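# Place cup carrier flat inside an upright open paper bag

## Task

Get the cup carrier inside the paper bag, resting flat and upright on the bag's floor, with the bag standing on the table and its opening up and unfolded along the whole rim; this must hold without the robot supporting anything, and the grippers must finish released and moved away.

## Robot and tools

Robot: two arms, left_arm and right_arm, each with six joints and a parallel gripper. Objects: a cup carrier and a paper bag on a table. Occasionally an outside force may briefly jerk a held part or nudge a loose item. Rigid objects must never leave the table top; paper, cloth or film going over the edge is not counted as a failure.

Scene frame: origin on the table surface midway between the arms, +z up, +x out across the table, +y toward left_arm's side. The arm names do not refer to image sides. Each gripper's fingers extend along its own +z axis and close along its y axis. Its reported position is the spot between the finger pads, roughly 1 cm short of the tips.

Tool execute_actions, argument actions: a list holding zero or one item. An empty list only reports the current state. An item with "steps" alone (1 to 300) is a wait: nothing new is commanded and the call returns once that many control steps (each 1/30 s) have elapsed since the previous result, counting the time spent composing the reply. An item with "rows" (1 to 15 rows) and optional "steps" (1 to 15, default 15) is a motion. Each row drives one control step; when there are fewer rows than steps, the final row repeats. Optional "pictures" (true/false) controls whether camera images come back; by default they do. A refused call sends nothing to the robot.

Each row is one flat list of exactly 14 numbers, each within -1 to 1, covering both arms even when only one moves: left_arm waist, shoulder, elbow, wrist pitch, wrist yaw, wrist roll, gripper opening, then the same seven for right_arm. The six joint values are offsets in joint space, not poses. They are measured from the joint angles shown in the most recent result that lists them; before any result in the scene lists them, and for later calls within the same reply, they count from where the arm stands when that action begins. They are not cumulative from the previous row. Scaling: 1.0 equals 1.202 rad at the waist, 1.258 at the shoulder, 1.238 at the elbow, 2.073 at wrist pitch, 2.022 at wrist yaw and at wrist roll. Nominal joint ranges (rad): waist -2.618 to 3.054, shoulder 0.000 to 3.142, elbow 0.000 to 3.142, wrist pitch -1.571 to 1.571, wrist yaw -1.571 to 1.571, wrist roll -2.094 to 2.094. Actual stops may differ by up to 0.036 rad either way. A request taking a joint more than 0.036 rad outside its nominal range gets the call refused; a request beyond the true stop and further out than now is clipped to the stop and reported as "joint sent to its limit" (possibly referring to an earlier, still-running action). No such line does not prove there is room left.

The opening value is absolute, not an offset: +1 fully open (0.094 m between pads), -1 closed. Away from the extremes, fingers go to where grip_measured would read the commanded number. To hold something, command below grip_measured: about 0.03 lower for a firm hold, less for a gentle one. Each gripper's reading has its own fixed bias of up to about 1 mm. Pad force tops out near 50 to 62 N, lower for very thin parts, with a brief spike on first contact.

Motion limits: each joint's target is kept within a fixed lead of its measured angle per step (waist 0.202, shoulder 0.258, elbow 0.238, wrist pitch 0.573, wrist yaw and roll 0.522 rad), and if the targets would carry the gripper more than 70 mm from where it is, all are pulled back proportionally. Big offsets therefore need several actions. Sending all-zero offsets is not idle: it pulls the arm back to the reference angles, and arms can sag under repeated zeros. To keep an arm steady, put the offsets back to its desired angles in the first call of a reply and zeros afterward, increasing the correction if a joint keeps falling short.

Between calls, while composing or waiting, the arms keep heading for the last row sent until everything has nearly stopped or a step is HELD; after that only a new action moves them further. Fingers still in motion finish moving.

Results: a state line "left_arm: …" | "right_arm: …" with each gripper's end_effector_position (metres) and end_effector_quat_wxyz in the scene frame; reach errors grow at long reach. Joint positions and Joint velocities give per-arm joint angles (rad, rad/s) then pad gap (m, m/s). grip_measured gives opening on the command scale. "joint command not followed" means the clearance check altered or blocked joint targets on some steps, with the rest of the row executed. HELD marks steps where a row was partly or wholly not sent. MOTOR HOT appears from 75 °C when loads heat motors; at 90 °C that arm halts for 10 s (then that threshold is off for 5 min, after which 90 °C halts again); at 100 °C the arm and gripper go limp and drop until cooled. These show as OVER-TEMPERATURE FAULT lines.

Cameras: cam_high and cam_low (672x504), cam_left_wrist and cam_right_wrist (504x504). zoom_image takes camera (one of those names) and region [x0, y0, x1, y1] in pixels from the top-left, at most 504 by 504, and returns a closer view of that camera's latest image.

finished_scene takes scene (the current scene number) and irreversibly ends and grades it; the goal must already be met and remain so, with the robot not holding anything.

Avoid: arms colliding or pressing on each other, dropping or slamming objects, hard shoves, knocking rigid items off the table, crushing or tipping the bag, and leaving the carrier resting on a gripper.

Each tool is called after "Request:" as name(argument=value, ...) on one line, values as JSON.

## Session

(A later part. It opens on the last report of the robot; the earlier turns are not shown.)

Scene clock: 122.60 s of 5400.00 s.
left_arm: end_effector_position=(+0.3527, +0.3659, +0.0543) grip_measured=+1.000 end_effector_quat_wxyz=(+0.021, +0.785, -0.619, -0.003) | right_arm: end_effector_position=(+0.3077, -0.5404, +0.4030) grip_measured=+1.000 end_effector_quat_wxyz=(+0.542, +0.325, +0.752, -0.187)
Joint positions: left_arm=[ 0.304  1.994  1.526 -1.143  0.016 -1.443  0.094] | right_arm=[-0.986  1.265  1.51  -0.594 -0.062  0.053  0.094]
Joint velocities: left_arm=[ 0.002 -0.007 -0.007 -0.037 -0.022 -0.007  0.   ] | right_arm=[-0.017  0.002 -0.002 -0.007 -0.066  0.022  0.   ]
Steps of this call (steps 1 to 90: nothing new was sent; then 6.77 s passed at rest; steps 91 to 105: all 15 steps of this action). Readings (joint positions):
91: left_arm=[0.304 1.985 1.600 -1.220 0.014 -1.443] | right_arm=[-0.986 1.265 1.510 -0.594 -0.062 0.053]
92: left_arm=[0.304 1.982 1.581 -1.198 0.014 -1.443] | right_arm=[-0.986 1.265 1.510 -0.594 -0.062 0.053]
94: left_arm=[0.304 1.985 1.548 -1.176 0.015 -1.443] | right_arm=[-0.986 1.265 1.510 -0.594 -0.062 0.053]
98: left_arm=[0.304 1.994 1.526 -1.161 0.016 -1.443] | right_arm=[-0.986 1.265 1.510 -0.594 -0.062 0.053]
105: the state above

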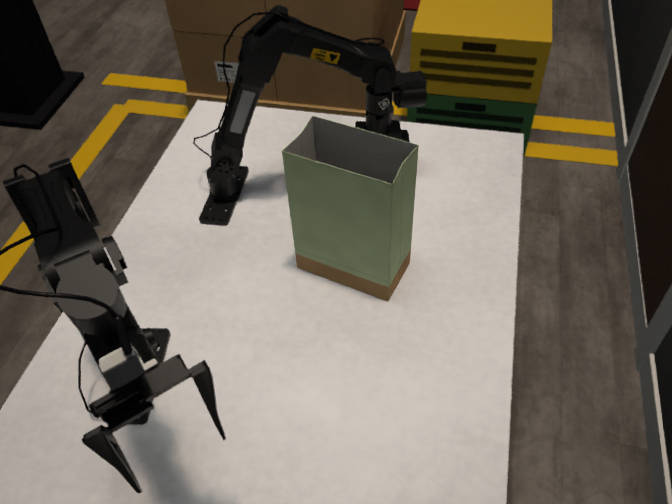

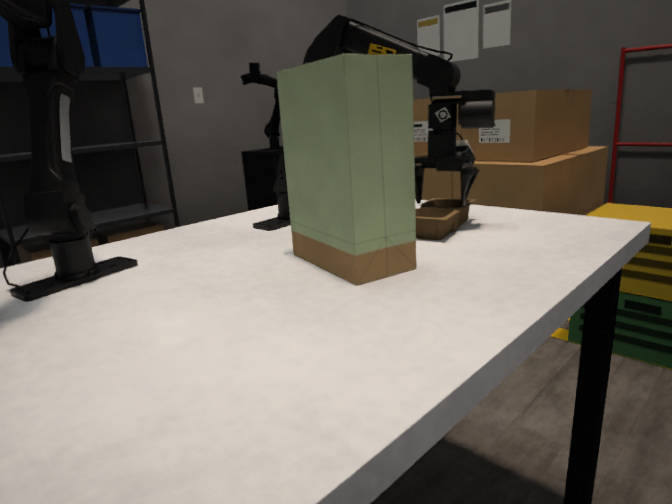

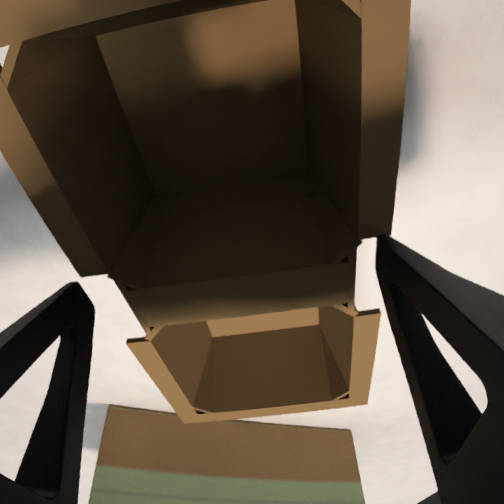

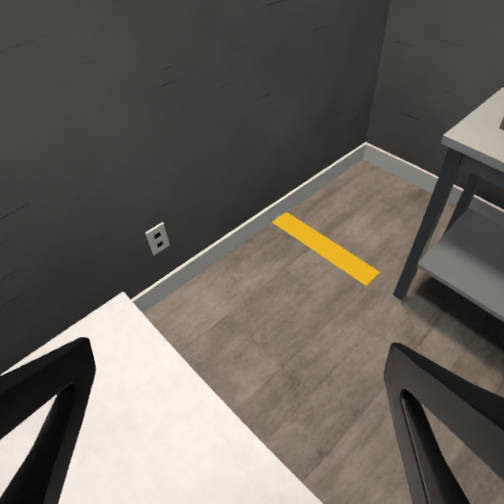

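Request:
execute_actions(actions=[{"rows":[[0.024,0,0,0,0,0.012,1,0,0,0,0,0,0,1]],"steps":12}], pictures=false)

Request:
execute_actions(actions=[{"rows":[[0,0,-0.03,0.02,0,0,1,0,0,0,0,0,0,1]],"steps":12}])

Scene clock: 132.37 s of 5400.00 s.
left_arm: end_effector_position=(+0.3503, +0.3743, +0.0542) grip_measured=+1.000 end_effector_quat_wxyz=(+0.021, +0.789, -0.614, -0.001) | right_arm: end_effector_position=(+0.3077, -0.5404, +0.4030) grip_measured=+1.000 end_effector_quat_wxyz=(+0.542, +0.325, +0.752, -0.187)
Joint positions: left_arm=[ 0.33   1.994  1.526 -1.14   0.019 -1.43   0.094] | right_arm=[-0.986  1.265  1.51  -0.594 -0.062  0.053  0.094]
Joint velocities: left_arm=[ 0.017  0.007  0.007 -0.007 -0.022  0.066  0.   ] | right_arm=[-0.007 -0.012 -0.002 -0.022  0.095 -0.051  0.   ]
Steps of this call (steps 1 to 15: the robot went on to your last target; steps 16 to 90: nothing new was sent; then 6.37 s passed at rest; steps 91 to 102: all 12 steps of this action). Readings (joint positions):
91: left_arm=[0.306 1.994 1.526 -1.140 0.017 -1.441] | right_arm=[-0.986 1.265 1.510 -0.594 -0.062 0.053]
92: left_arm=[0.310 1.994 1.526 -1.140 0.019 -1.438] | right_arm=[-0.986 1.265 1.510 -0.594 -0.062 0.053]
94: left_arm=[0.320 1.994 1.526 -1.140 0.019 -1.435] | right_arm=[-0.986 1.265 1.510 -0.594 -0.062 0.053]
98: left_arm=[0.330 1.994 1.526 -1.140 0.019 -1.432] | right_arm=[-0.986 1.265 1.510 -0.594 -0.062 0.053]
102: the state above

Scene clock: 132.77 s of 5400.00 s.
left_arm: end_effector_position=(+0.3520, +0.3748, +0.0511) grip_measured=+1.000 end_effector_quat_wxyz=(+0.017, +0.789, -0.614, +0.002) | right_arm: end_effector_position=(+0.3077, -0.5404, +0.4030) grip_measured=+1.000 end_effector_quat_wxyz=(+0.542, +0.325, +0.752, -0.187)
Joint positions: left_arm=[ 0.33   1.994  1.514 -1.117  0.02  -1.43   0.094] | right_arm=[-0.986  1.265  1.51  -0.594 -0.062  0.053  0.094]
Joint velocities: left_arm=[ 0.007 -0.007  0.012  0.066 -0.051 -0.051  0.   ] | right_arm=[ 0.017 -0.007 -0.002 -0.022  0.037  0.022  0.   ]
Steps of this call (steps 1 to 12: all 12 steps of this action). Readings (joint positions):
1: left_arm=[0.330 1.994 1.523 -1.135 0.020 -1.430] | right_arm=[-0.986 1.265 1.510 -0.594 -0.062 0.053]
2: left_arm=[0.330 1.994 1.519 -1.129 0.020 -1.430] | right_arm=[-0.986 1.265 1.510 -0.594 -0.062 0.053]
4: left_arm=[0.330 1.994 1.514 -1.121 0.020 -1.430] | right_arm=[-0.986 1.265 1.510 -0.594 -0.062 0.053]
8: left_arm=[0.330 1.994 1.514 -1.117 0.020 -1.430] | right_arm=[-0.986 1.265 1.510 -0.594 -0.062 0.053]
12: the state above

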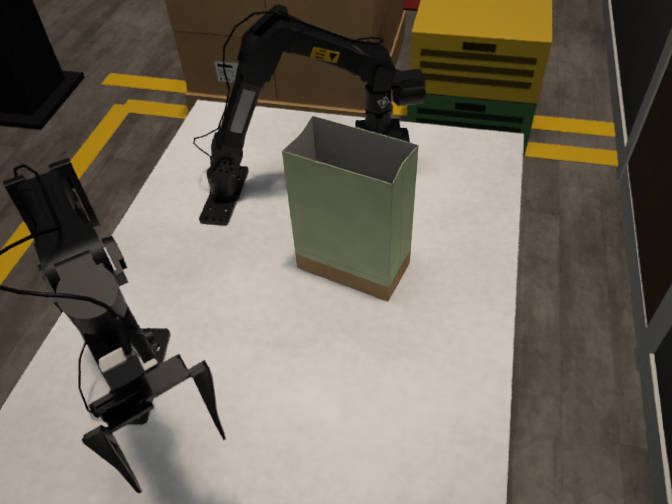

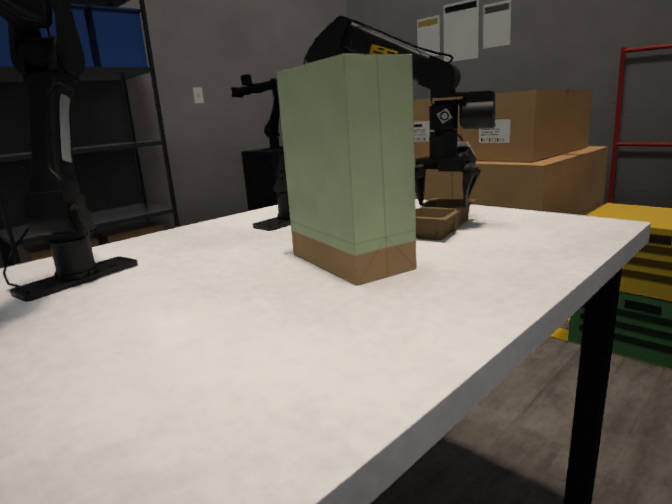

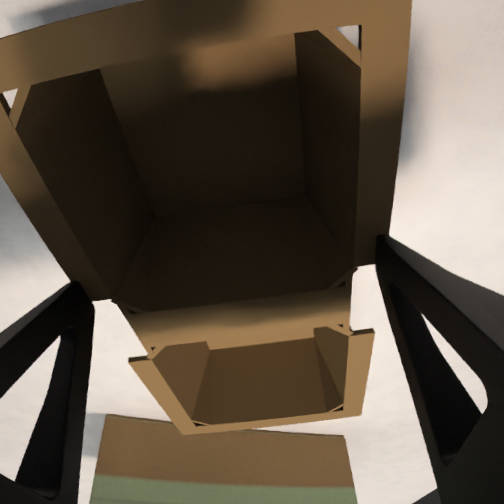

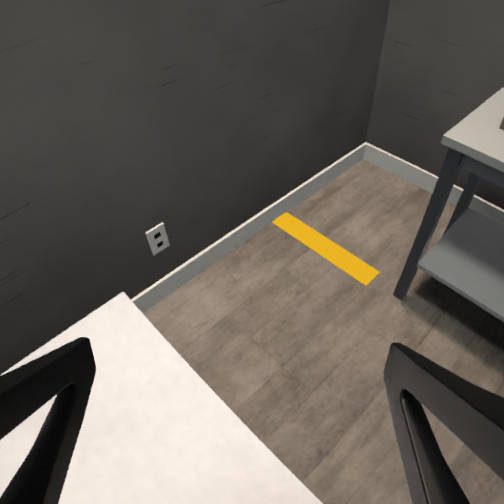

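Request:
execute_actions(actions=[{"rows":[[0,0,0.035,-0.02,0,0,1,0,0,0,0,0,0,1],[0,0,0.035,-0.02,0,0,1,0,0,0,0,0,0,1],[0,0,0.035,-0.02,0,0,1,0,0,0,0,0,0,1],[0,0,0.035,-0.02,0,0,1,0,0,0,0,0,0,1],[0,0,0.035,-0.02,0,0,1,0,0,0,0,0,0,1],[-0.055,0,0.035,-0.02,0,-0.032,1,0,0,0,0,0,0,1]],"steps":15}])

Scene clock: 141.03 s of 5400.00 s.
left_arm: end_effector_position=(+0.3581, +0.3481, +0.0539) grip_measured=+1.000 end_effector_quat_wxyz=(+0.025, +0.782, -0.623, -0.000) | right_arm: end_effector_position=(+0.3077, -0.5404, +0.4030) grip_measured=+1.000 end_effector_quat_wxyz=(+0.542, +0.325, +0.752, -0.187)
Joint positions: left_arm=[ 0.259  1.994  1.524 -1.144  0.028 -1.478  0.094] | right_arm=[-0.986  1.265  1.51  -0.594 -0.062  0.053  0.094]
Joint velocities: left_arm=[-0.012  0.022  0.007 -0.007  0.022 -0.007  0.   ] | right_arm=[-0.002 -0.017 -0.012 -0.051 -0.022 -0.037  0.   ]
Steps of this call (steps 1 to 15: the robot went on to your last target; steps 16 to 90: nothing new was sent; then 4.77 s passed at rest; steps 91 to 105: all 15 steps of this action). Readings (joint positions):
91: left_arm=[0.330 1.994 1.516 -1.121 0.020 -1.430] | right_arm=[-0.986 1.265 1.510 -0.594 -0.062 0.053]
92: left_arm=[0.330 1.994 1.519 -1.125 0.020 -1.430] | right_arm=[-0.986 1.265 1.510 -0.594 -0.062 0.053]
94: left_arm=[0.330 1.994 1.523 -1.133 0.021 -1.430] | right_arm=[-0.986 1.265 1.510 -0.594 -0.062 0.053]
98: left_arm=[0.301 1.994 1.524 -1.140 0.018 -1.455] | right_arm=[-0.986 1.265 1.510 -0.594 -0.062 0.053]
105: the state above

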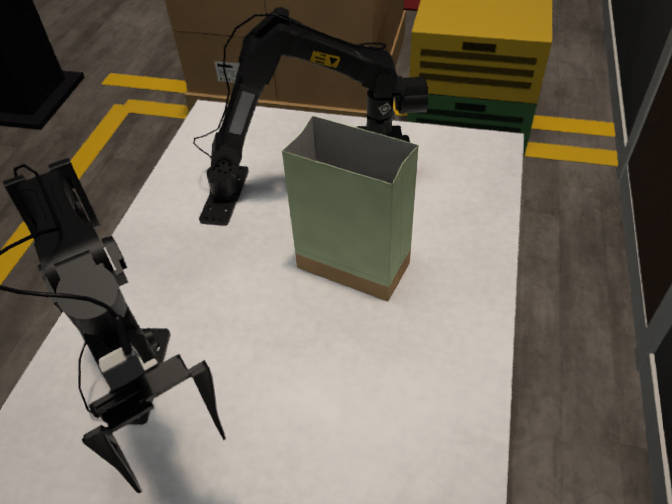

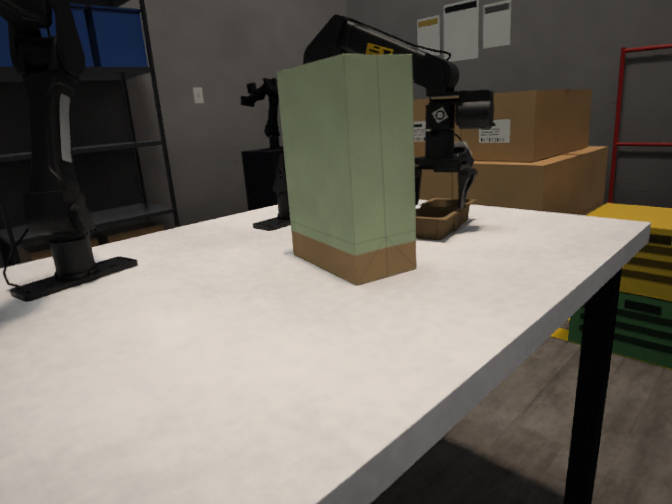

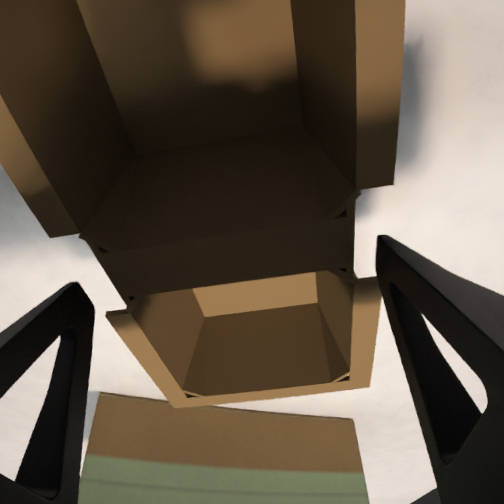

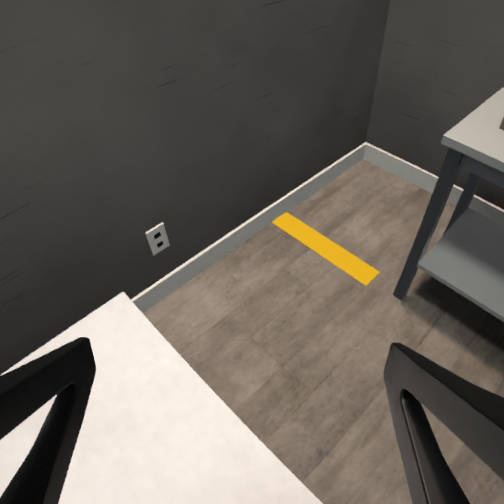

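Request:
execute_actions(actions=[{"rows":[[0.014,0,0,0,0,0,1,0,0,0,0,0,0,1],[0.014,0,0,0,0,0,1,0,0,0,0,0,0,1],[0.014,0,0,0,0,0,1,0,0,0,0,0,0,1],[0.014,0,0,0,0,0,1,0,0,0,0,0,0,1],[0.014,0,-0.06,0.035,0,0,1,0,0,0,0,0,0,1]],"steps":15}])

Scene clock: 147.00 s of 5400.00 s.
left_arm: end_effector_position=(+0.3511, +0.3496, +0.0369) grip_measured=+1.000 end_effector_quat_wxyz=(+0.030, +0.788, -0.615, -0.002) | right_arm: end_effector_position=(+0.3077, -0.5404, +0.4030) grip_measured=+1.000 end_effector_quat_wxyz=(+0.542, +0.325, +0.752, -0.187)
Joint positions: left_arm=[ 0.27   1.998  1.46  -1.087  0.03  -1.484  0.094] | right_arm=[-0.986  1.265  1.51  -0.594 -0.062  0.053  0.094]
Joint velocities: left_arm=[ 0.017 -0.012  0.012  0.022 -0.022  0.022  0.   ] | right_arm=[ 0.012 -0.002 -0.022  0.007  0.022 -0.022  0.   ]
Steps of this call (steps 1 to 15: the robot went on to your last target; steps 16 to 90: nothing new was sent; then 2.47 s passed at rest; steps 91 to 105: all 15 steps of this action). Readings (joint positions):
91: left_arm=[0.260 1.994 1.524 -1.145 0.028 -1.484] | right_arm=[-0.986 1.265 1.510 -0.594 -0.062 0.053]
92: left_arm=[0.261 1.994 1.524 -1.145 0.029 -1.484] | right_arm=[-0.986 1.265 1.510 -0.594 -0.062 0.053]
94: left_arm=[0.265 1.994 1.524 -1.145 0.029 -1.484] | right_arm=[-0.986 1.265 1.510 -0.594 -0.062 0.053]
98: left_arm=[0.270 1.993 1.477 -1.103 0.029 -1.484] | right_arm=[-0.986 1.265 1.510 -0.594 -0.062 0.053]
105: the state above

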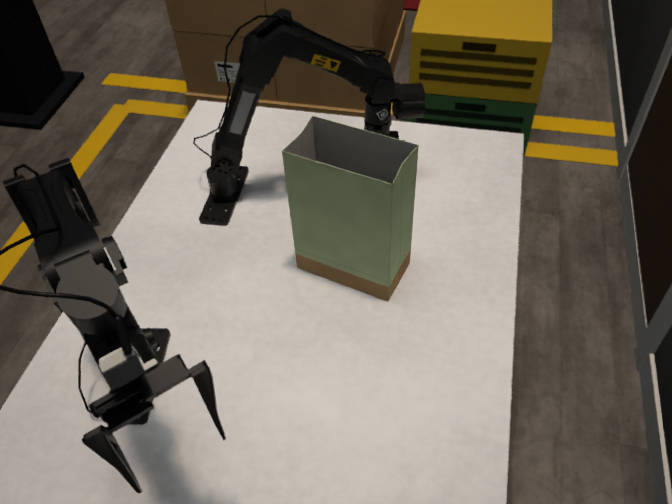

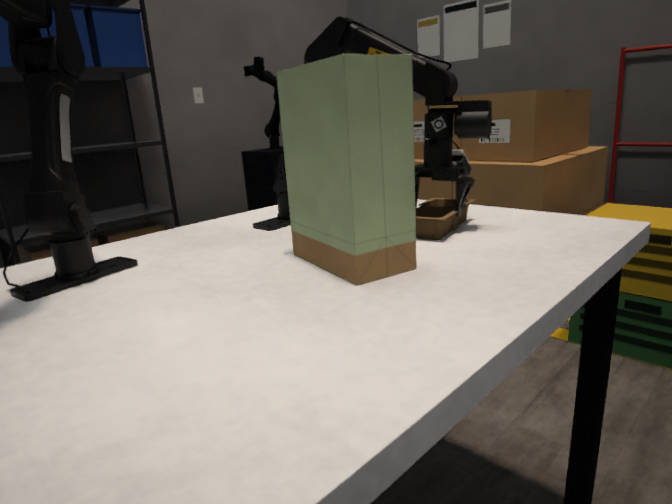

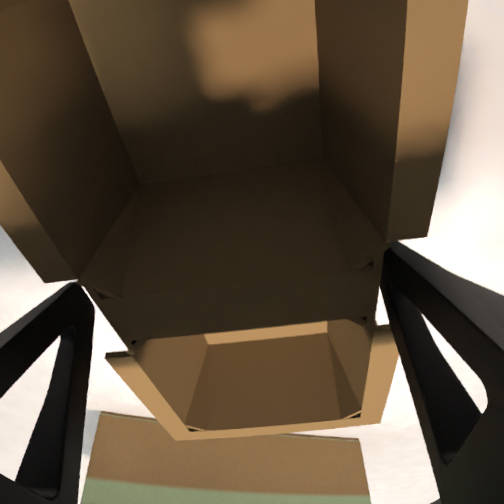

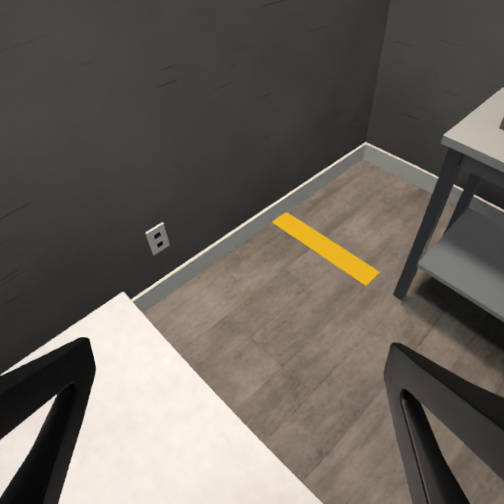

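In the notch. Close.

Request:
execute_actions(actions=[{"rows":[[0,0,0,0,0,0,0.8,0,0,0,0,0,0,1],[0,0,0,0,0,0,0.8,0,0,0,0,0,0,1],[0,0,0,0,0,0,0.8,0,0,0,0,0,0,1],[0,0,0,0,0,0,0.72,0,0,0,0,0,0,1],[0,0,0,0,0,0,0.72,0,0,0,0,0,0,1],[0,0,0,0,0,0,0.72,0,0,0,0,0,0,1],[0,0,0,0,0,0,0.66,0,0,0,0,0,0,1],[0,0,0,0,0,0,0.66,0,0,0,0,0,0,1],[0,0,0,0,0,0,0.6,0,0,0,0,0,0,1]],"steps":15}])

Scene clock: 156.63 s of 5400.00 s.
left_arm: end_effector_position=(+0.3529, +0.3501, +0.0368) grip_measured=+0.677 end_effector_quat_wxyz=(+0.028, +0.788, -0.616, +0.000) | right_arm: end_effector_position=(+0.3077, -0.5404, +0.4030) grip_measured=+1.000 end_effector_quat_wxyz=(+0.542, +0.325, +0.752, -0.187)
Joint positions: left_arm=[ 0.27   1.998  1.46  -1.079  0.03  -1.484  0.079] | right_arm=[-0.986  1.265  1.51  -0.594 -0.062  0.053  0.094]
Joint velocities: left_arm=[ 0.007 -0.022 -0.032  0.007  0.022 -0.051  0.001] | right_arm=[ 0.012  0.007  0.007  0.066 -0.037 -0.022  0.   ]
Steps of this call (steps 1 to 15: the robot went on to your last target; steps 16 to 90: nothing new was sent; then 6.13 s passed at rest; steps 91 to 105: all 15 steps of this action). Readings (joint positions):
91: left_arm=[0.270 1.998 1.460 -1.079 0.030 -1.484] | right_arm=[-0.986 1.265 1.510 -0.594 -0.062 0.053]
92: left_arm=[0.270 1.998 1.460 -1.079 0.030 -1.484] | right_arm=[-0.986 1.265 1.510 -0.594 -0.062 0.053]
94: left_arm=[0.270 1.998 1.460 -1.079 0.030 -1.484] | right_arm=[-0.986 1.265 1.510 -0.594 -0.062 0.053]
98: left_arm=[0.270 1.998 1.460 -1.079 0.030 -1.484] | right_arm=[-0.986 1.265 1.510 -0.594 -0.062 0.053]
105: the state above

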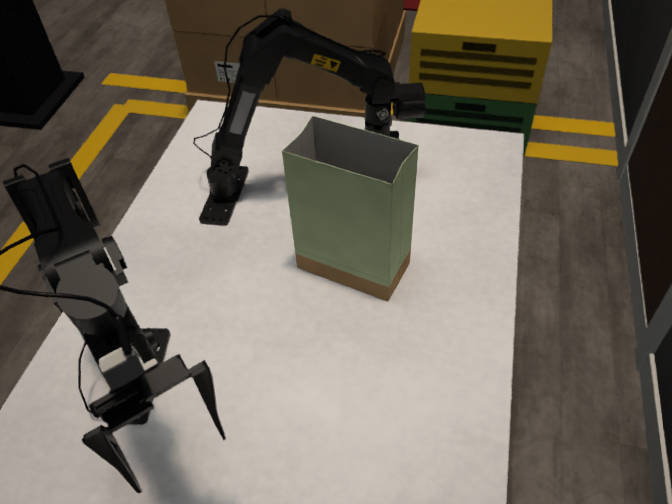

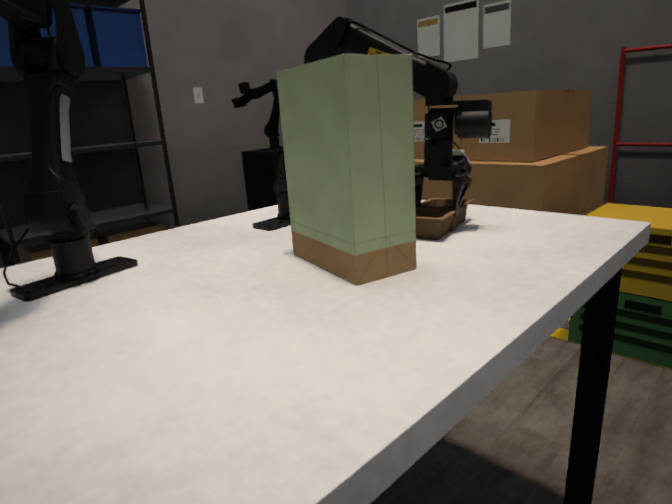

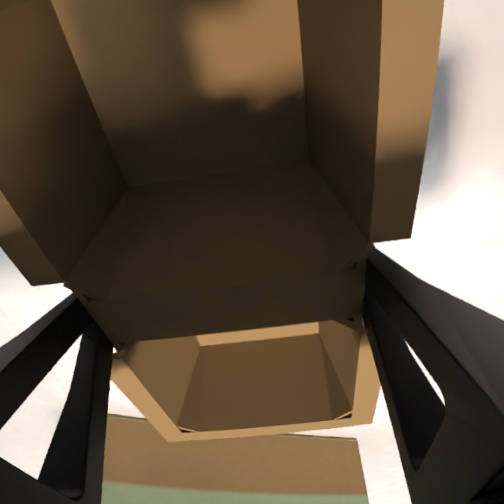

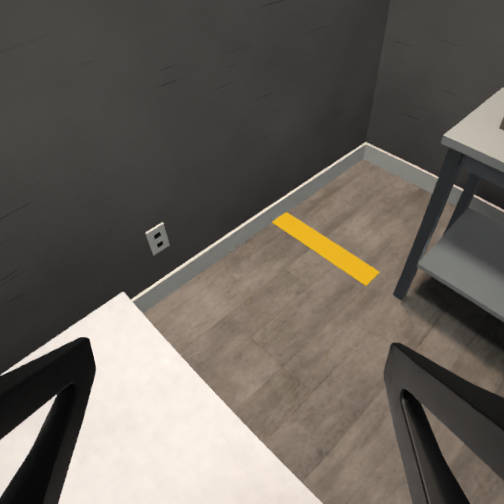

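Request:
execute_actions(actions=[{"rows":[[0,0,0.03,-0.015,0,0,0.6,0,0,0,0,0,0,1],[0,0,0.06,-0.03,0,0,0.6,0,0,0,0,0,0,1],[0,0,0.09,-0.045,0,0,0.6,0,0,0,0,0,0,1],[0,0,0.12,-0.06,0,0,0.6,0,0,0,0,0,0,1],[0.02,0,0.15,-0.08,0,0,0.6,0,0,0,0,0,0,1],[0.04,0,0.18,-0.1,0,0,0.6,0,0,0,0,0,0,1],[0.06,0,0.21,-0.115,0,0,0.6,0,0,0,0,0,0,1],[0.08,0,0.24,-0.13,0,0,0.6,0,0,0,0,0,0,1],[0.1,0,0.27,-0.15,0,0,0.6,0,0,0,0,0,0,1],[0.12,0,0.3,-0.17,0,0,0.6,0,0,0,0,0,0,1],[0.14,0,0.33,-0.19,0,0,0.6,0,0,0,0,0,0,1],[0.16,0,0.36,-0.21,0,0,0.6,0,0,0,0,0,0,1]],"steps":15}], pictures=false)

Request:
execute_actions(actions=[{"rows":[[0.03,-0.02,0.06,0,0,0,0.6,0,0,0,0,0,0,1],[0.06,-0.04,0.12,0,0,0,0.6,0,0,0,0,0,0,1],[0.09,-0.06,0.18,0,0,0,0.6,0,0,0,0,0,0,1],[0.12,-0.08,0.24,0,0,0,0.6,0,0,0,0,0,0,1],[0.15,-0.1,0.3,0,0,0,0.6,0,0,0,0,0,0,1],[0.15,-0.12,0.36,0,0,0,0.6,0,0,0,0,0,0,1]],"steps":15}])

Scene clock: 172.17 s of 5400.00 s.
left_arm: end_effector_position=(+0.3518, +0.4319, +0.1385) grip_measured=+0.677 end_effector_quat_wxyz=(-0.009, +0.845, -0.534, +0.024) | right_arm: end_effector_position=(+0.3077, -0.5404, +0.4030) grip_measured=+1.000 end_effector_quat_wxyz=(+0.542, +0.325, +0.752, -0.187)
Joint positions: left_arm=[ 0.472  2.006  1.88  -1.406  0.034 -1.484  0.079] | right_arm=[-0.986  1.265  1.51  -0.594 -0.062  0.053  0.094]
Joint velocities: left_arm=[ 0.369 -0.139  0.227 -0.476 -0.168  0.095 -0.002] | right_arm=[ 0.002 -0.007 -0.002 -0.022 -0.022  0.007  0.   ]
Steps of this call (steps 1 to 15: the robot went on to your last target; steps 16 to 90: nothing new was sent; then 12.03 s passed at rest; steps 91 to 105: all 15 steps of this action). Readings (joint positions):
91: left_arm=[0.270 1.998 1.460 -1.081 0.031 -1.484] | right_arm=[-0.986 1.265 1.510 -0.594 -0.062 0.053]
92: left_arm=[0.270 1.999 1.466 -1.091 0.031 -1.484] | right_arm=[-0.986 1.265 1.510 -0.594 -0.062 0.053]
94: left_arm=[0.270 2.009 1.507 -1.130 0.031 -1.484] | right_arm=[-0.986 1.265 1.510 -0.594 -0.062 0.053]
98: left_arm=[0.301 2.016 1.654 -1.225 0.041 -1.484] | right_arm=[-0.986 1.265 1.510 -0.594 -0.062 0.053]
105: the state above

Scene clock: 172.67 s of 5400.00 s.
left_arm: end_effector_position=(+0.3429, +0.5163, +0.3340) grip_measured=+0.677 end_effector_quat_wxyz=(-0.281, +0.844, -0.438, +0.134) | right_arm: end_effector_position=(+0.3077, -0.5404, +0.4030) grip_measured=+1.000 end_effector_quat_wxyz=(+0.542, +0.325, +0.752, -0.187)
Joint positions: left_arm=[ 0.653  1.85   2.308 -1.397  0.039 -1.484  0.079] | right_arm=[-0.986  1.265  1.51  -0.594 -0.062  0.053  0.094]
Joint velocities: left_arm=[-0.002 -0.398  0.222 -0.022  0.037  0.066  0.   ] | right_arm=[-0.022 -0.007  0.012 -0.081 -0.007 -0.037  0.   ]
Steps of this call (steps 1 to 15: all 15 steps of this action). Readings (joint positions):
1: left_arm=[0.485 2.002 1.889 -1.417 0.034 -1.484] | right_arm=[-0.986 1.265 1.510 -0.594 -0.062 0.053]
2: left_arm=[0.498 2.001 1.912 -1.424 0.036 -1.484] | right_arm=[-0.986 1.265 1.510 -0.594 -0.062 0.053]
4: left_arm=[0.531 2.000 1.980 -1.424 0.041 -1.484] | right_arm=[-0.986 1.265 1.510 -0.594 -0.062 0.053]
8: left_arm=[0.608 1.962 2.125 -1.413 0.042 -1.484] | right_arm=[-0.986 1.265 1.510 -0.594 -0.062 0.053]
15: the state above

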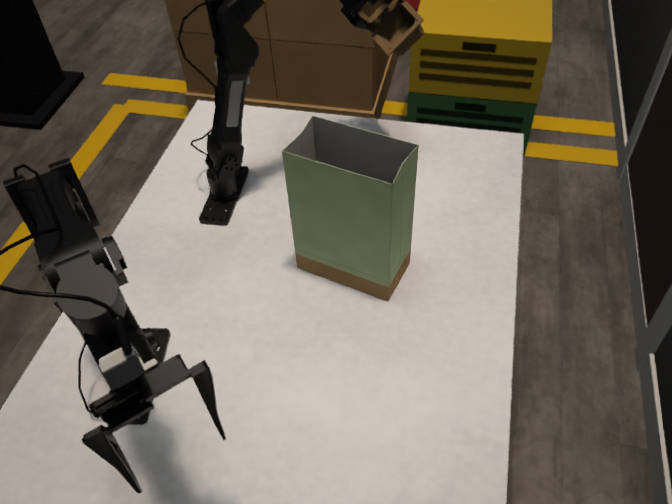

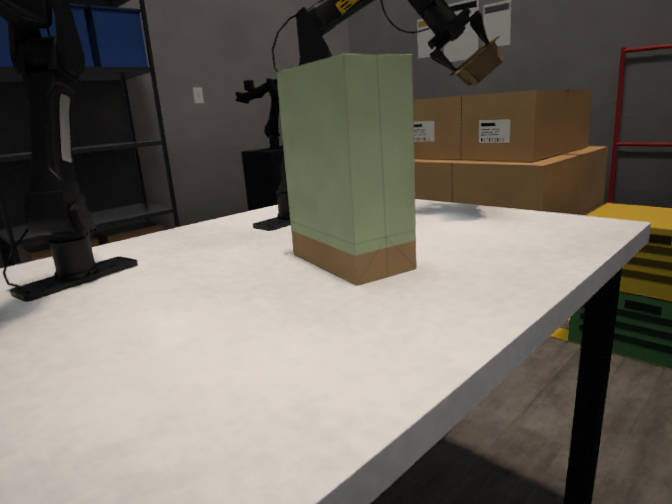

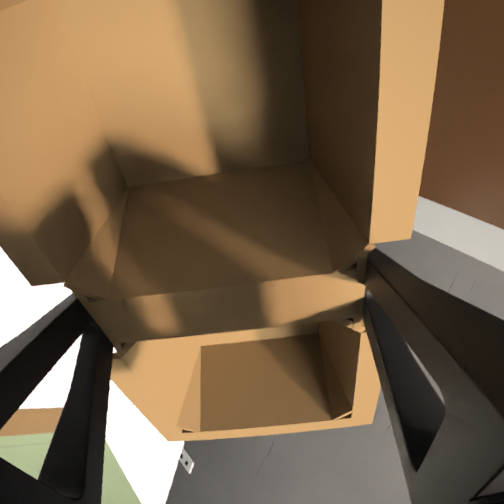

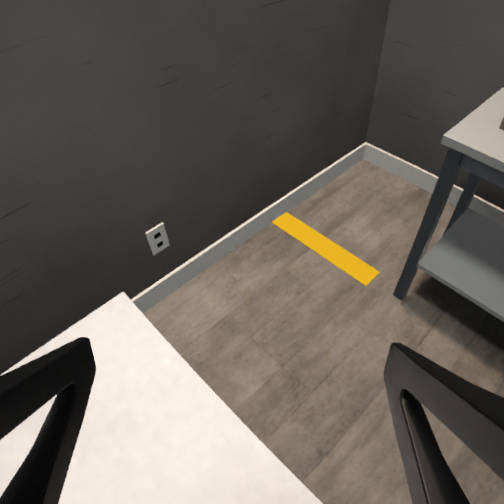

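Request:
execute_actions(actions=[{"rows":[[0,-0.04,0.3,-0.05,0,0.8,0.6,0,0,0,0,0,0,1]],"steps":15}], pictures=false)

Request:
execute_actions(actions=[{"rows":[[-0.1,0,0.03,0,0,0,0.6,0,0,0,0,0,0,1]],"steps":15}], pictures=false)

Scene clock: 182.43 s of 5400.00 s.
left_arm: end_effector_position=(+0.3090, +0.4868, +0.4683) grip_measured=+0.677 end_effector_quat_wxyz=(+0.462, -0.379, +0.796, +0.104) | right_arm: end_effector_position=(+0.3077, -0.5404, +0.4030) grip_measured=+1.000 end_effector_quat_wxyz=(+0.542, +0.325, +0.752, -0.187)
Joint positions: left_arm=[ 0.653  1.776  2.67  -1.48   0.04  -0.197  0.079] | right_arm=[-0.986  1.265  1.51  -0.594 -0.062  0.053  0.094]
Joint velocities: left_arm=[-0.007  0.125 -0.007 -0.198 -0.051  2.249  0.001] | right_arm=[-0.002 -0.007 -0.002 -0.022  0.037 -0.066  0.   ]
Steps of this call (steps 1 to 30: the robot went on to your last target; steps 31 to 90: nothing new was sent; then 6.27 s passed at rest; steps 91 to 105: all 15 steps of this action). Readings (joint positions):
91: left_arm=[0.653 1.864 2.342 -1.421 0.039 -1.426] | right_arm=[-0.986 1.265 1.510 -0.594 -0.062 0.053]
92: left_arm=[0.653 1.874 2.384 -1.442 0.039 -1.352] | right_arm=[-0.986 1.265 1.510 -0.594 -0.062 0.053]
94: left_arm=[0.653 1.876 2.472 -1.459 0.040 -1.214] | right_arm=[-0.986 1.265 1.510 -0.594 -0.062 0.053]
98: left_arm=[0.653 1.837 2.623 -1.468 0.040 -0.863] | right_arm=[-0.986 1.265 1.510 -0.594 -0.062 0.053]
105: the state above

Scene clock: 182.93 s of 5400.00 s.
left_arm: end_effector_position=(+0.3393, +0.4492, +0.4650) grip_measured=+0.677 end_effector_quat_wxyz=(+0.462, -0.325, +0.822, +0.075) | right_arm: end_effector_position=(+0.3077, -0.5404, +0.4030) grip_measured=+1.000 end_effector_quat_wxyz=(+0.542, +0.325, +0.752, -0.187)
Joint positions: left_arm=[ 0.53   1.783  2.67  -1.483  0.043 -0.186  0.079] | right_arm=[-0.986  1.265  1.51  -0.594 -0.062  0.053  0.094]
Joint velocities: left_arm=[-0.032 -0.002 -0.002 -0.051  0.037 -0.022 -0.002] | right_arm=[ 0.017 -0.037  0.007  0.007 -0.007  0.066  0.   ]
Steps of this call (steps 1 to 15: all 15 steps of this action). Readings (joint positions):
1: left_arm=[0.638 1.778 2.670 -1.482 0.030 -0.181] | right_arm=[-0.986 1.265 1.510 -0.594 -0.062 0.053]
2: left_arm=[0.609 1.781 2.670 -1.483 0.025 -0.184] | right_arm=[-0.986 1.265 1.510 -0.594 -0.062 0.053]
4: left_arm=[0.552 1.783 2.670 -1.483 0.034 -0.184] | right_arm=[-0.986 1.265 1.510 -0.594 -0.062 0.053]
8: left_arm=[0.530 1.783 2.670 -1.483 0.043 -0.185] | right_arm=[-0.986 1.265 1.510 -0.594 -0.062 0.053]
15: the state above

Request:
execute_actions(actions=[{"rows":[[-0.05,0,0,0,0,0.03,0.6,0,0,0,0,0,0,1],[-0.1,0,0,0,0,0.06,0.6,0,0,0,0,0,0,1],[-0.15,0,0,0,0,0.09,0.6,0,0,0,0,0,0,1],[-0.2,0,0,0,0,0.12,0.6,0,0,0,0,0,0,1],[-0.25,0,0,0,0,0.14,0.6,0,0,0,0,0,0,1],[-0.3,0,0,0,0,0.14,0.6,0,0,0,0,0,0,1],[-0.35,0,0,0,0,0.14,0.6,0,0,0,0,0,0,1],[-0.4,0,0,0,0,0.14,0.6,0,0,0,0,0,0,1]],"steps":12}], pictures=false)

Request:
execute_actions(actions=[{"rows":[[-0.05,0,0,0,0,0,0.6,0,0,0,0,0,0,1],[-0.1,0,0,0,0,0,0.6,0,0,0,0,0,0,1],[-0.15,0,0,0,0,0,0.6,0,0,0,0,0,0,1],[-0.2,0,0,0,0,0,0.6,0,0,0,0,0,0,1],[-0.25,0,0,0,0,0,0.6,0,0,0,0,0,0,1],[-0.3,0,0,0,0,0,0.6,0,0,0,0,0,0,1],[-0.35,0,0,0,0,0,0.6,0,0,0,0,0,0,1],[-0.38,0,0,0,0,0,0.6,0,0,0,0,0,0,1]],"steps":15}])

Scene clock: 195.43 s of 5400.00 s.
left_arm: end_effector_position=(+0.4037, +0.2664, +0.4612) grip_measured=+0.677 end_effector_quat_wxyz=(+0.464, -0.003, +0.886, +0.010) | right_arm: end_effector_position=(+0.3077, -0.5404, +0.4030) grip_measured=+1.000 end_effector_quat_wxyz=(+0.542, +0.325, +0.752, -0.187)
Joint positions: left_arm=[ 0.036  1.793  2.67  -1.484  0.058  0.059  0.079] | right_arm=[-0.986  1.265  1.51  -0.594 -0.062  0.053  0.094]
Joint velocities: left_arm=[-0.017 -0.007 -0.012 -0.022  0.081  0.227 -0.001] | right_arm=[ 0.007  0.022 -0.017  0.022 -0.007 -0.037  0.   ]
Steps of this call (steps 1 to 15: the robot went on to your last target; steps 16 to 90: nothing new was sent; then 9.10 s passed at rest; steps 91 to 102: all 12 steps of this action). Readings (joint positions):
91: left_arm=[0.523 1.783 2.670 -1.483 0.039 -0.180] | right_arm=[-0.986 1.265 1.510 -0.594 -0.062 0.053]
92: left_arm=[0.502 1.783 2.670 -1.483 0.030 -0.163] | right_arm=[-0.986 1.265 1.510 -0.594 -0.062 0.053]
94: left_arm=[0.412 1.784 2.670 -1.483 0.021 -0.105] | right_arm=[-0.986 1.265 1.510 -0.594 -0.062 0.053]
98: left_arm=[0.154 1.790 2.670 -1.483 0.028 0.008] | right_arm=[-0.986 1.265 1.510 -0.594 -0.062 0.053]
102: the state above

Scene clock: 195.93 s of 5400.00 s.
left_arm: end_effector_position=(+0.3775, +0.0851, +0.4570) grip_measured=+0.677 end_effector_quat_wxyz=(+0.448, +0.204, +0.865, -0.099) | right_arm: end_effector_position=(+0.3077, -0.5404, +0.4030) grip_measured=+1.000 end_effector_quat_wxyz=(+0.542, +0.325, +0.752, -0.187)
Joint positions: left_arm=[-0.429  1.804  2.67  -1.485  0.066  0.061  0.079] | right_arm=[-0.986  1.265  1.51  -0.594 -0.062  0.053  0.094]
Joint velocities: left_arm=[ 0.022 -0.012  0.002 -0.022 -0.066  0.022  0.001] | right_arm=[-0.012 -0.002 -0.012  0.022 -0.081 -0.081  0.   ]
Steps of this call (steps 1 to 15: all 15 steps of this action). Readings (joint positions):
1: left_arm=[0.029 1.793 2.670 -1.484 0.053 0.061] | right_arm=[-0.986 1.265 1.510 -0.594 -0.062 0.053]
2: left_arm=[0.009 1.793 2.670 -1.484 0.044 0.061] | right_arm=[-0.986 1.265 1.510 -0.594 -0.062 0.053]
4: left_arm=[-0.081 1.795 2.670 -1.484 0.034 0.061] | right_arm=[-0.986 1.265 1.510 -0.594 -0.062 0.053]
8: left_arm=[-0.337 1.802 2.670 -1.484 0.044 0.061] | right_arm=[-0.986 1.265 1.510 -0.594 -0.062 0.053]
15: the state above

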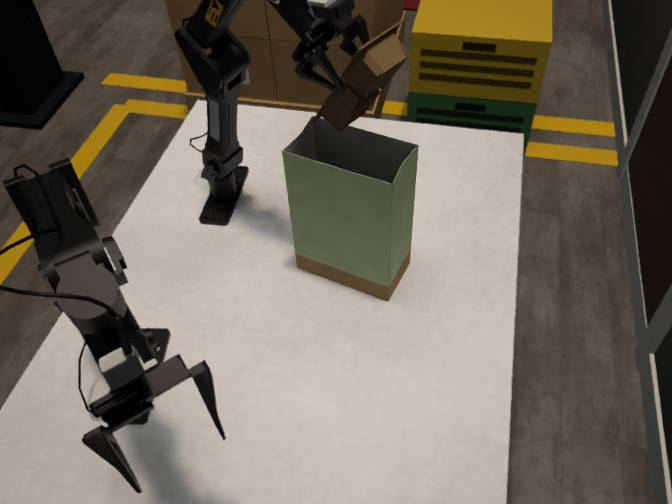

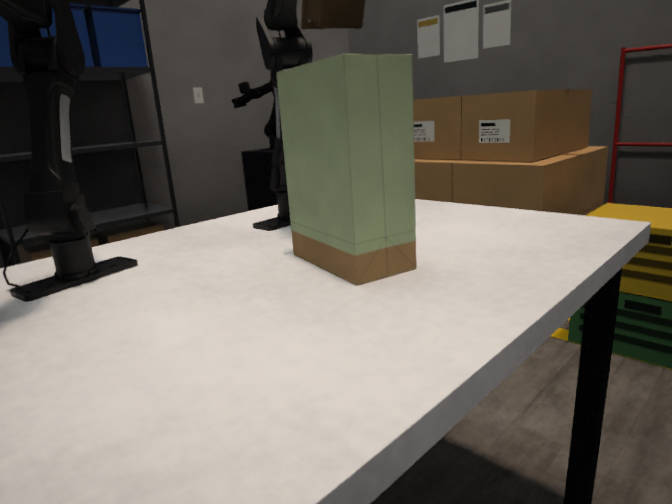

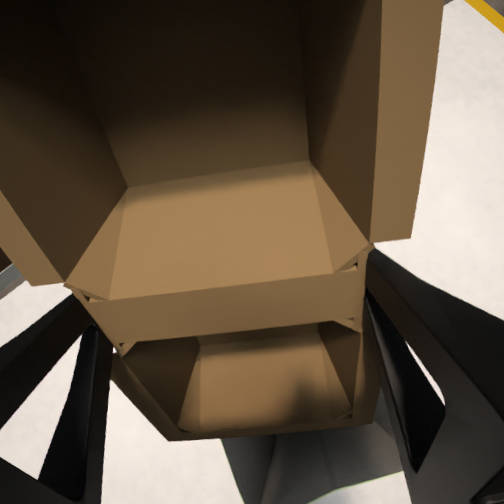

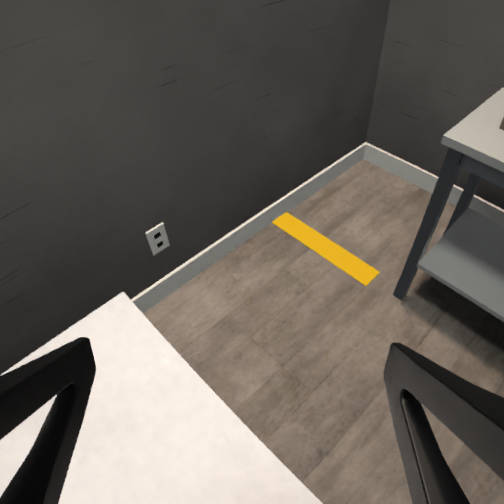

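Request:
execute_actions(actions=[{"rows":[[0.04,0,-0.12,-0.015,-0.035,0,0.6,0,0,0,0,0,0,1]],"steps":15}])

Request:
zoom_image(camera="cam_high", region=[240,0,480,200])

Scene clock: 203.67 s of 5400.00 s.
left_arm: end_effector_position=(+0.3953, +0.1099, +0.3991) grip_measured=+0.677 end_effector_quat_wxyz=(+0.368, +0.178, +0.911, -0.050) | right_arm: end_effector_position=(+0.3077, -0.5404, +0.4030) grip_measured=+1.000 end_effector_quat_wxyz=(+0.542, +0.325, +0.752, -0.187)
Joint positions: left_arm=[-0.384  1.821  2.527 -1.515  0.002  0.061  0.079] | right_arm=[-0.986  1.265  1.51  -0.594 -0.062  0.053  0.094]
Joint velocities: left_arm=[-0.012  0.002 -0.017  0.007 -0.081  0.037 -0.   ] | right_arm=[-0.002  0.002  0.007 -0.066 -0.037 -0.066  0.   ]
Steps of this call (steps 1 to 15: the robot went on to your last target; steps 16 to 90: nothing new was sent; then 4.23 s passed at rest; steps 91 to 105: all 15 steps of this action). Readings (joint positions):
91: left_arm=[-0.423 1.798 2.646 -1.479 0.058 0.061] | right_arm=[-0.986 1.265 1.510 -0.594 -0.062 0.053]
92: left_arm=[-0.414 1.787 2.610 -1.480 0.050 0.061] | right_arm=[-0.986 1.265 1.510 -0.594 -0.062 0.053]
94: left_arm=[-0.393 1.789 2.564 -1.496 0.031 0.061] | right_arm=[-0.986 1.265 1.510 -0.594 -0.062 0.053]
98: left_arm=[-0.384 1.817 2.529 -1.514 0.009 0.061] | right_arm=[-0.986 1.265 1.510 -0.594 -0.062 0.053]
105: the state above

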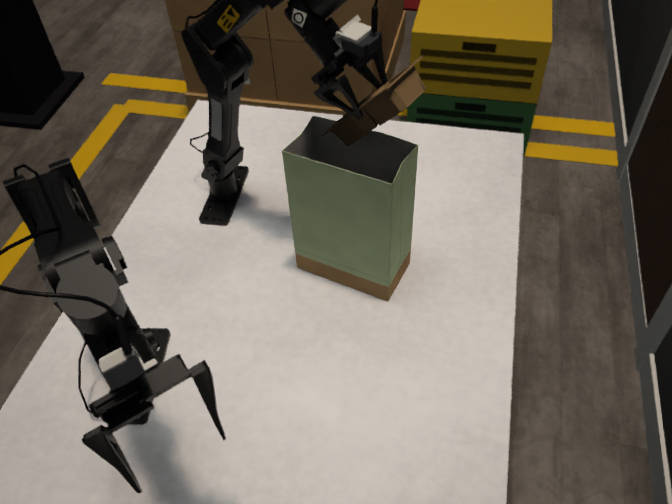

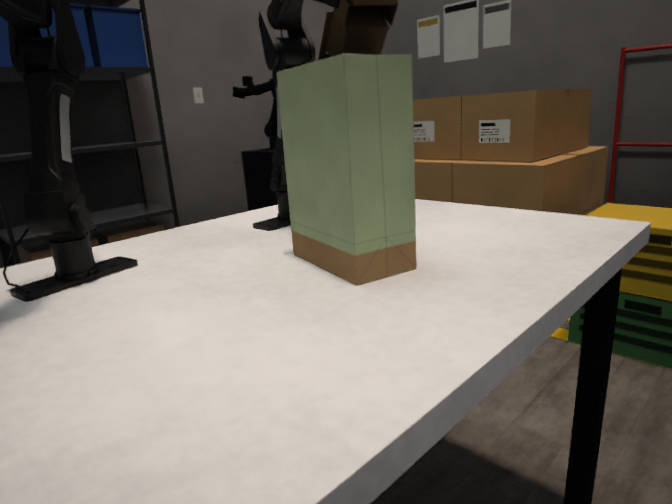

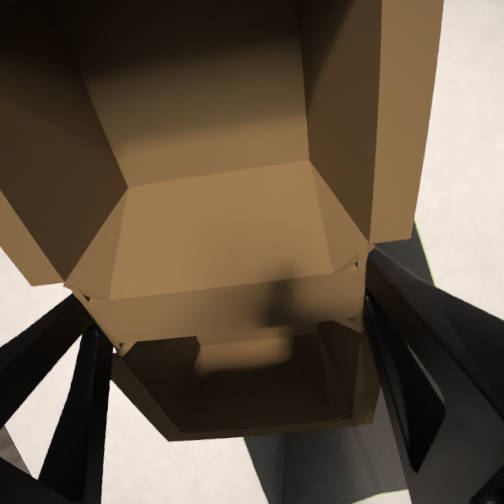

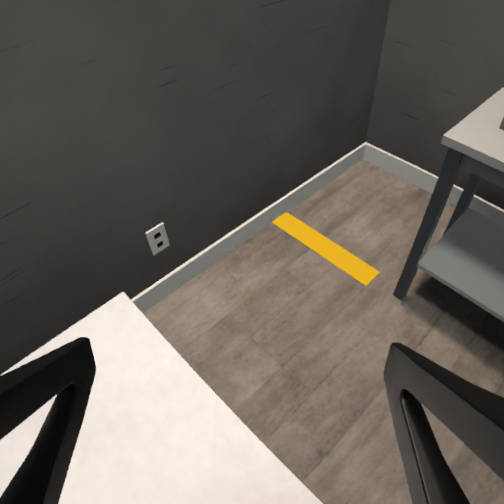

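Region (240, 0, 480, 200) of cam_high's 672x504 image, scaled by 2.100, with more detail than that image has.

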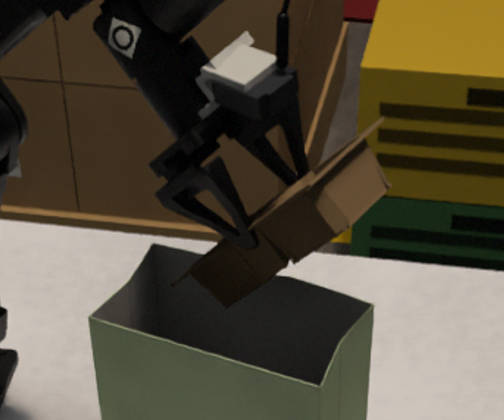

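Request:
execute_actions(actions=[{"rows":[[-0.07,0,-0.03,0,0,0,0.6,0,0,0,0,0,0,1]],"steps":12}])

Request:
zoom_image(camera="cam_high", region=[240,0,480,200])

Scene clock: 215.83 s of 5400.00 s.
left_arm: end_effector_position=(+0.3834, +0.0774, +0.3915) grip_measured=+0.677 end_effector_quat_wxyz=(+0.355, +0.218, +0.907, -0.063) | right_arm: end_effector_position=(+0.3077, -0.5404, +0.4030) grip_measured=+1.000 end_effector_quat_wxyz=(+0.542, +0.325, +0.752, -0.187)
Joint positions: left_arm=[-0.47   1.821  2.503 -1.515 -0.     0.061  0.079] | right_arm=[-0.986  1.265  1.51  -0.594 -0.062  0.053  0.094]
Joint velocities: left_arm=[ 0.007  0.012  0.017 -0.007  0.037 -0.007  0.001] | right_arm=[-0.017  0.012 -0.012 -0.007  0.022  0.022  0.   ]
Steps of this call (steps 1 to 15: the robot went on to your last target; steps 16 to 90: nothing new was sent; then 8.77 s passed at rest; steps 91 to 102: all 12 steps of this action). Readings (joint positions):
91: left_arm=[-0.393 1.821 2.523 -1.515 -0.005 0.061] | right_arm=[-0.986 1.265 1.510 -0.594 -0.062 0.053]
92: left_arm=[-0.410 1.821 2.520 -1.515 -0.009 0.061] | right_arm=[-0.986 1.265 1.510 -0.594 -0.062 0.053]
94: left_arm=[-0.450 1.821 2.509 -1.515 -0.006 0.061] | right_arm=[-0.986 1.265 1.510 -0.594 -0.062 0.053]
98: left_arm=[-0.470 1.821 2.503 -1.515 0.000 0.061] | right_arm=[-0.986 1.265 1.510 -0.594 -0.062 0.053]
102: the state above

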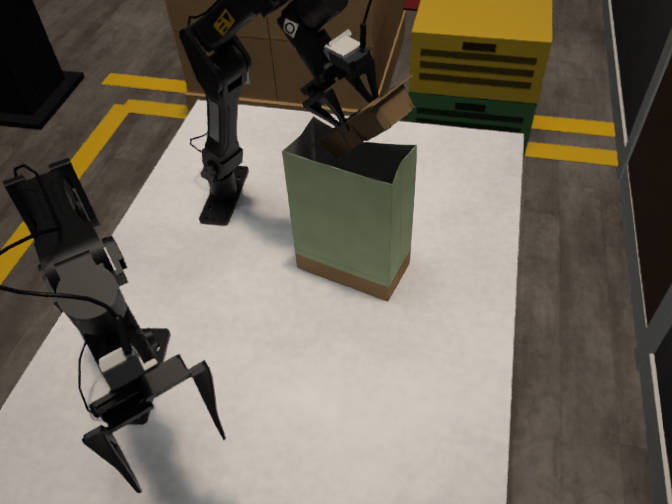

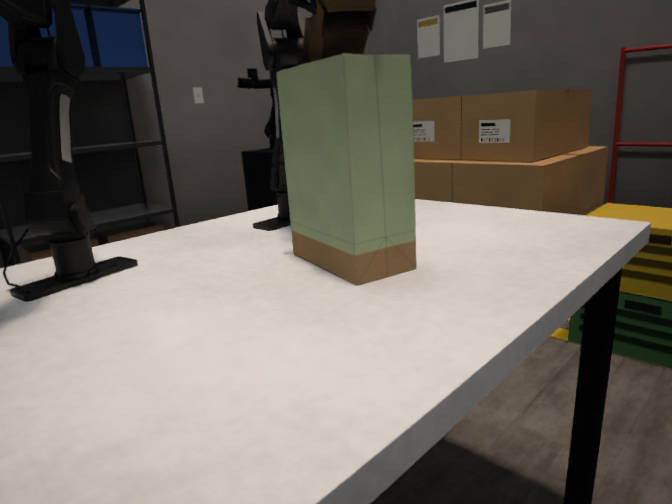

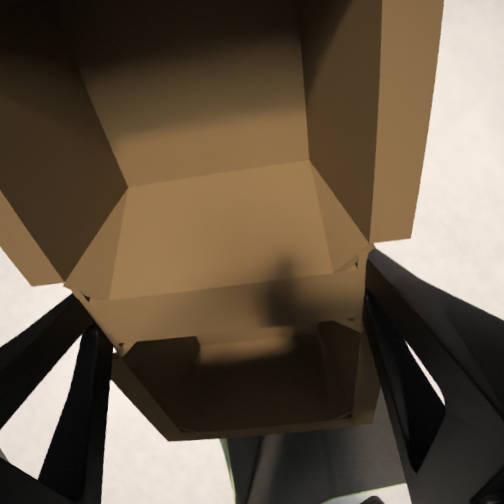

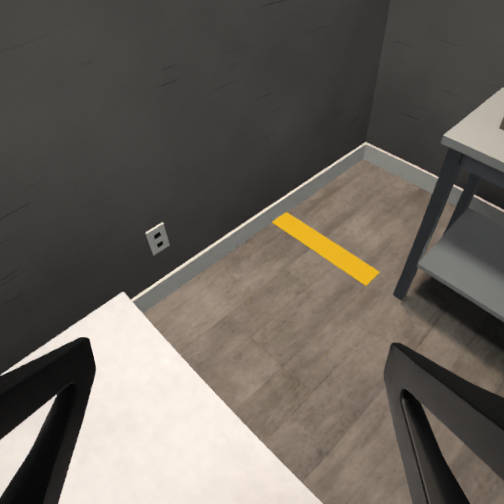

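Region (240, 0, 480, 200) of cam_high's 672x504 image, scaled by 2.100, with more detail than that image has.

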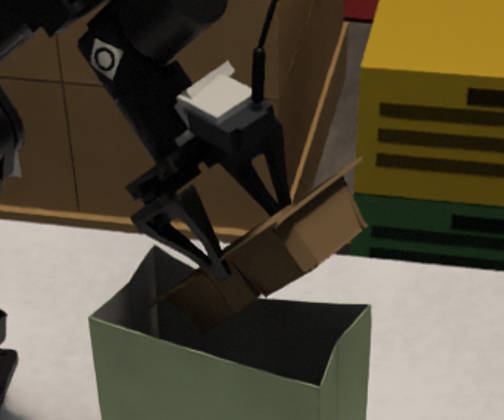

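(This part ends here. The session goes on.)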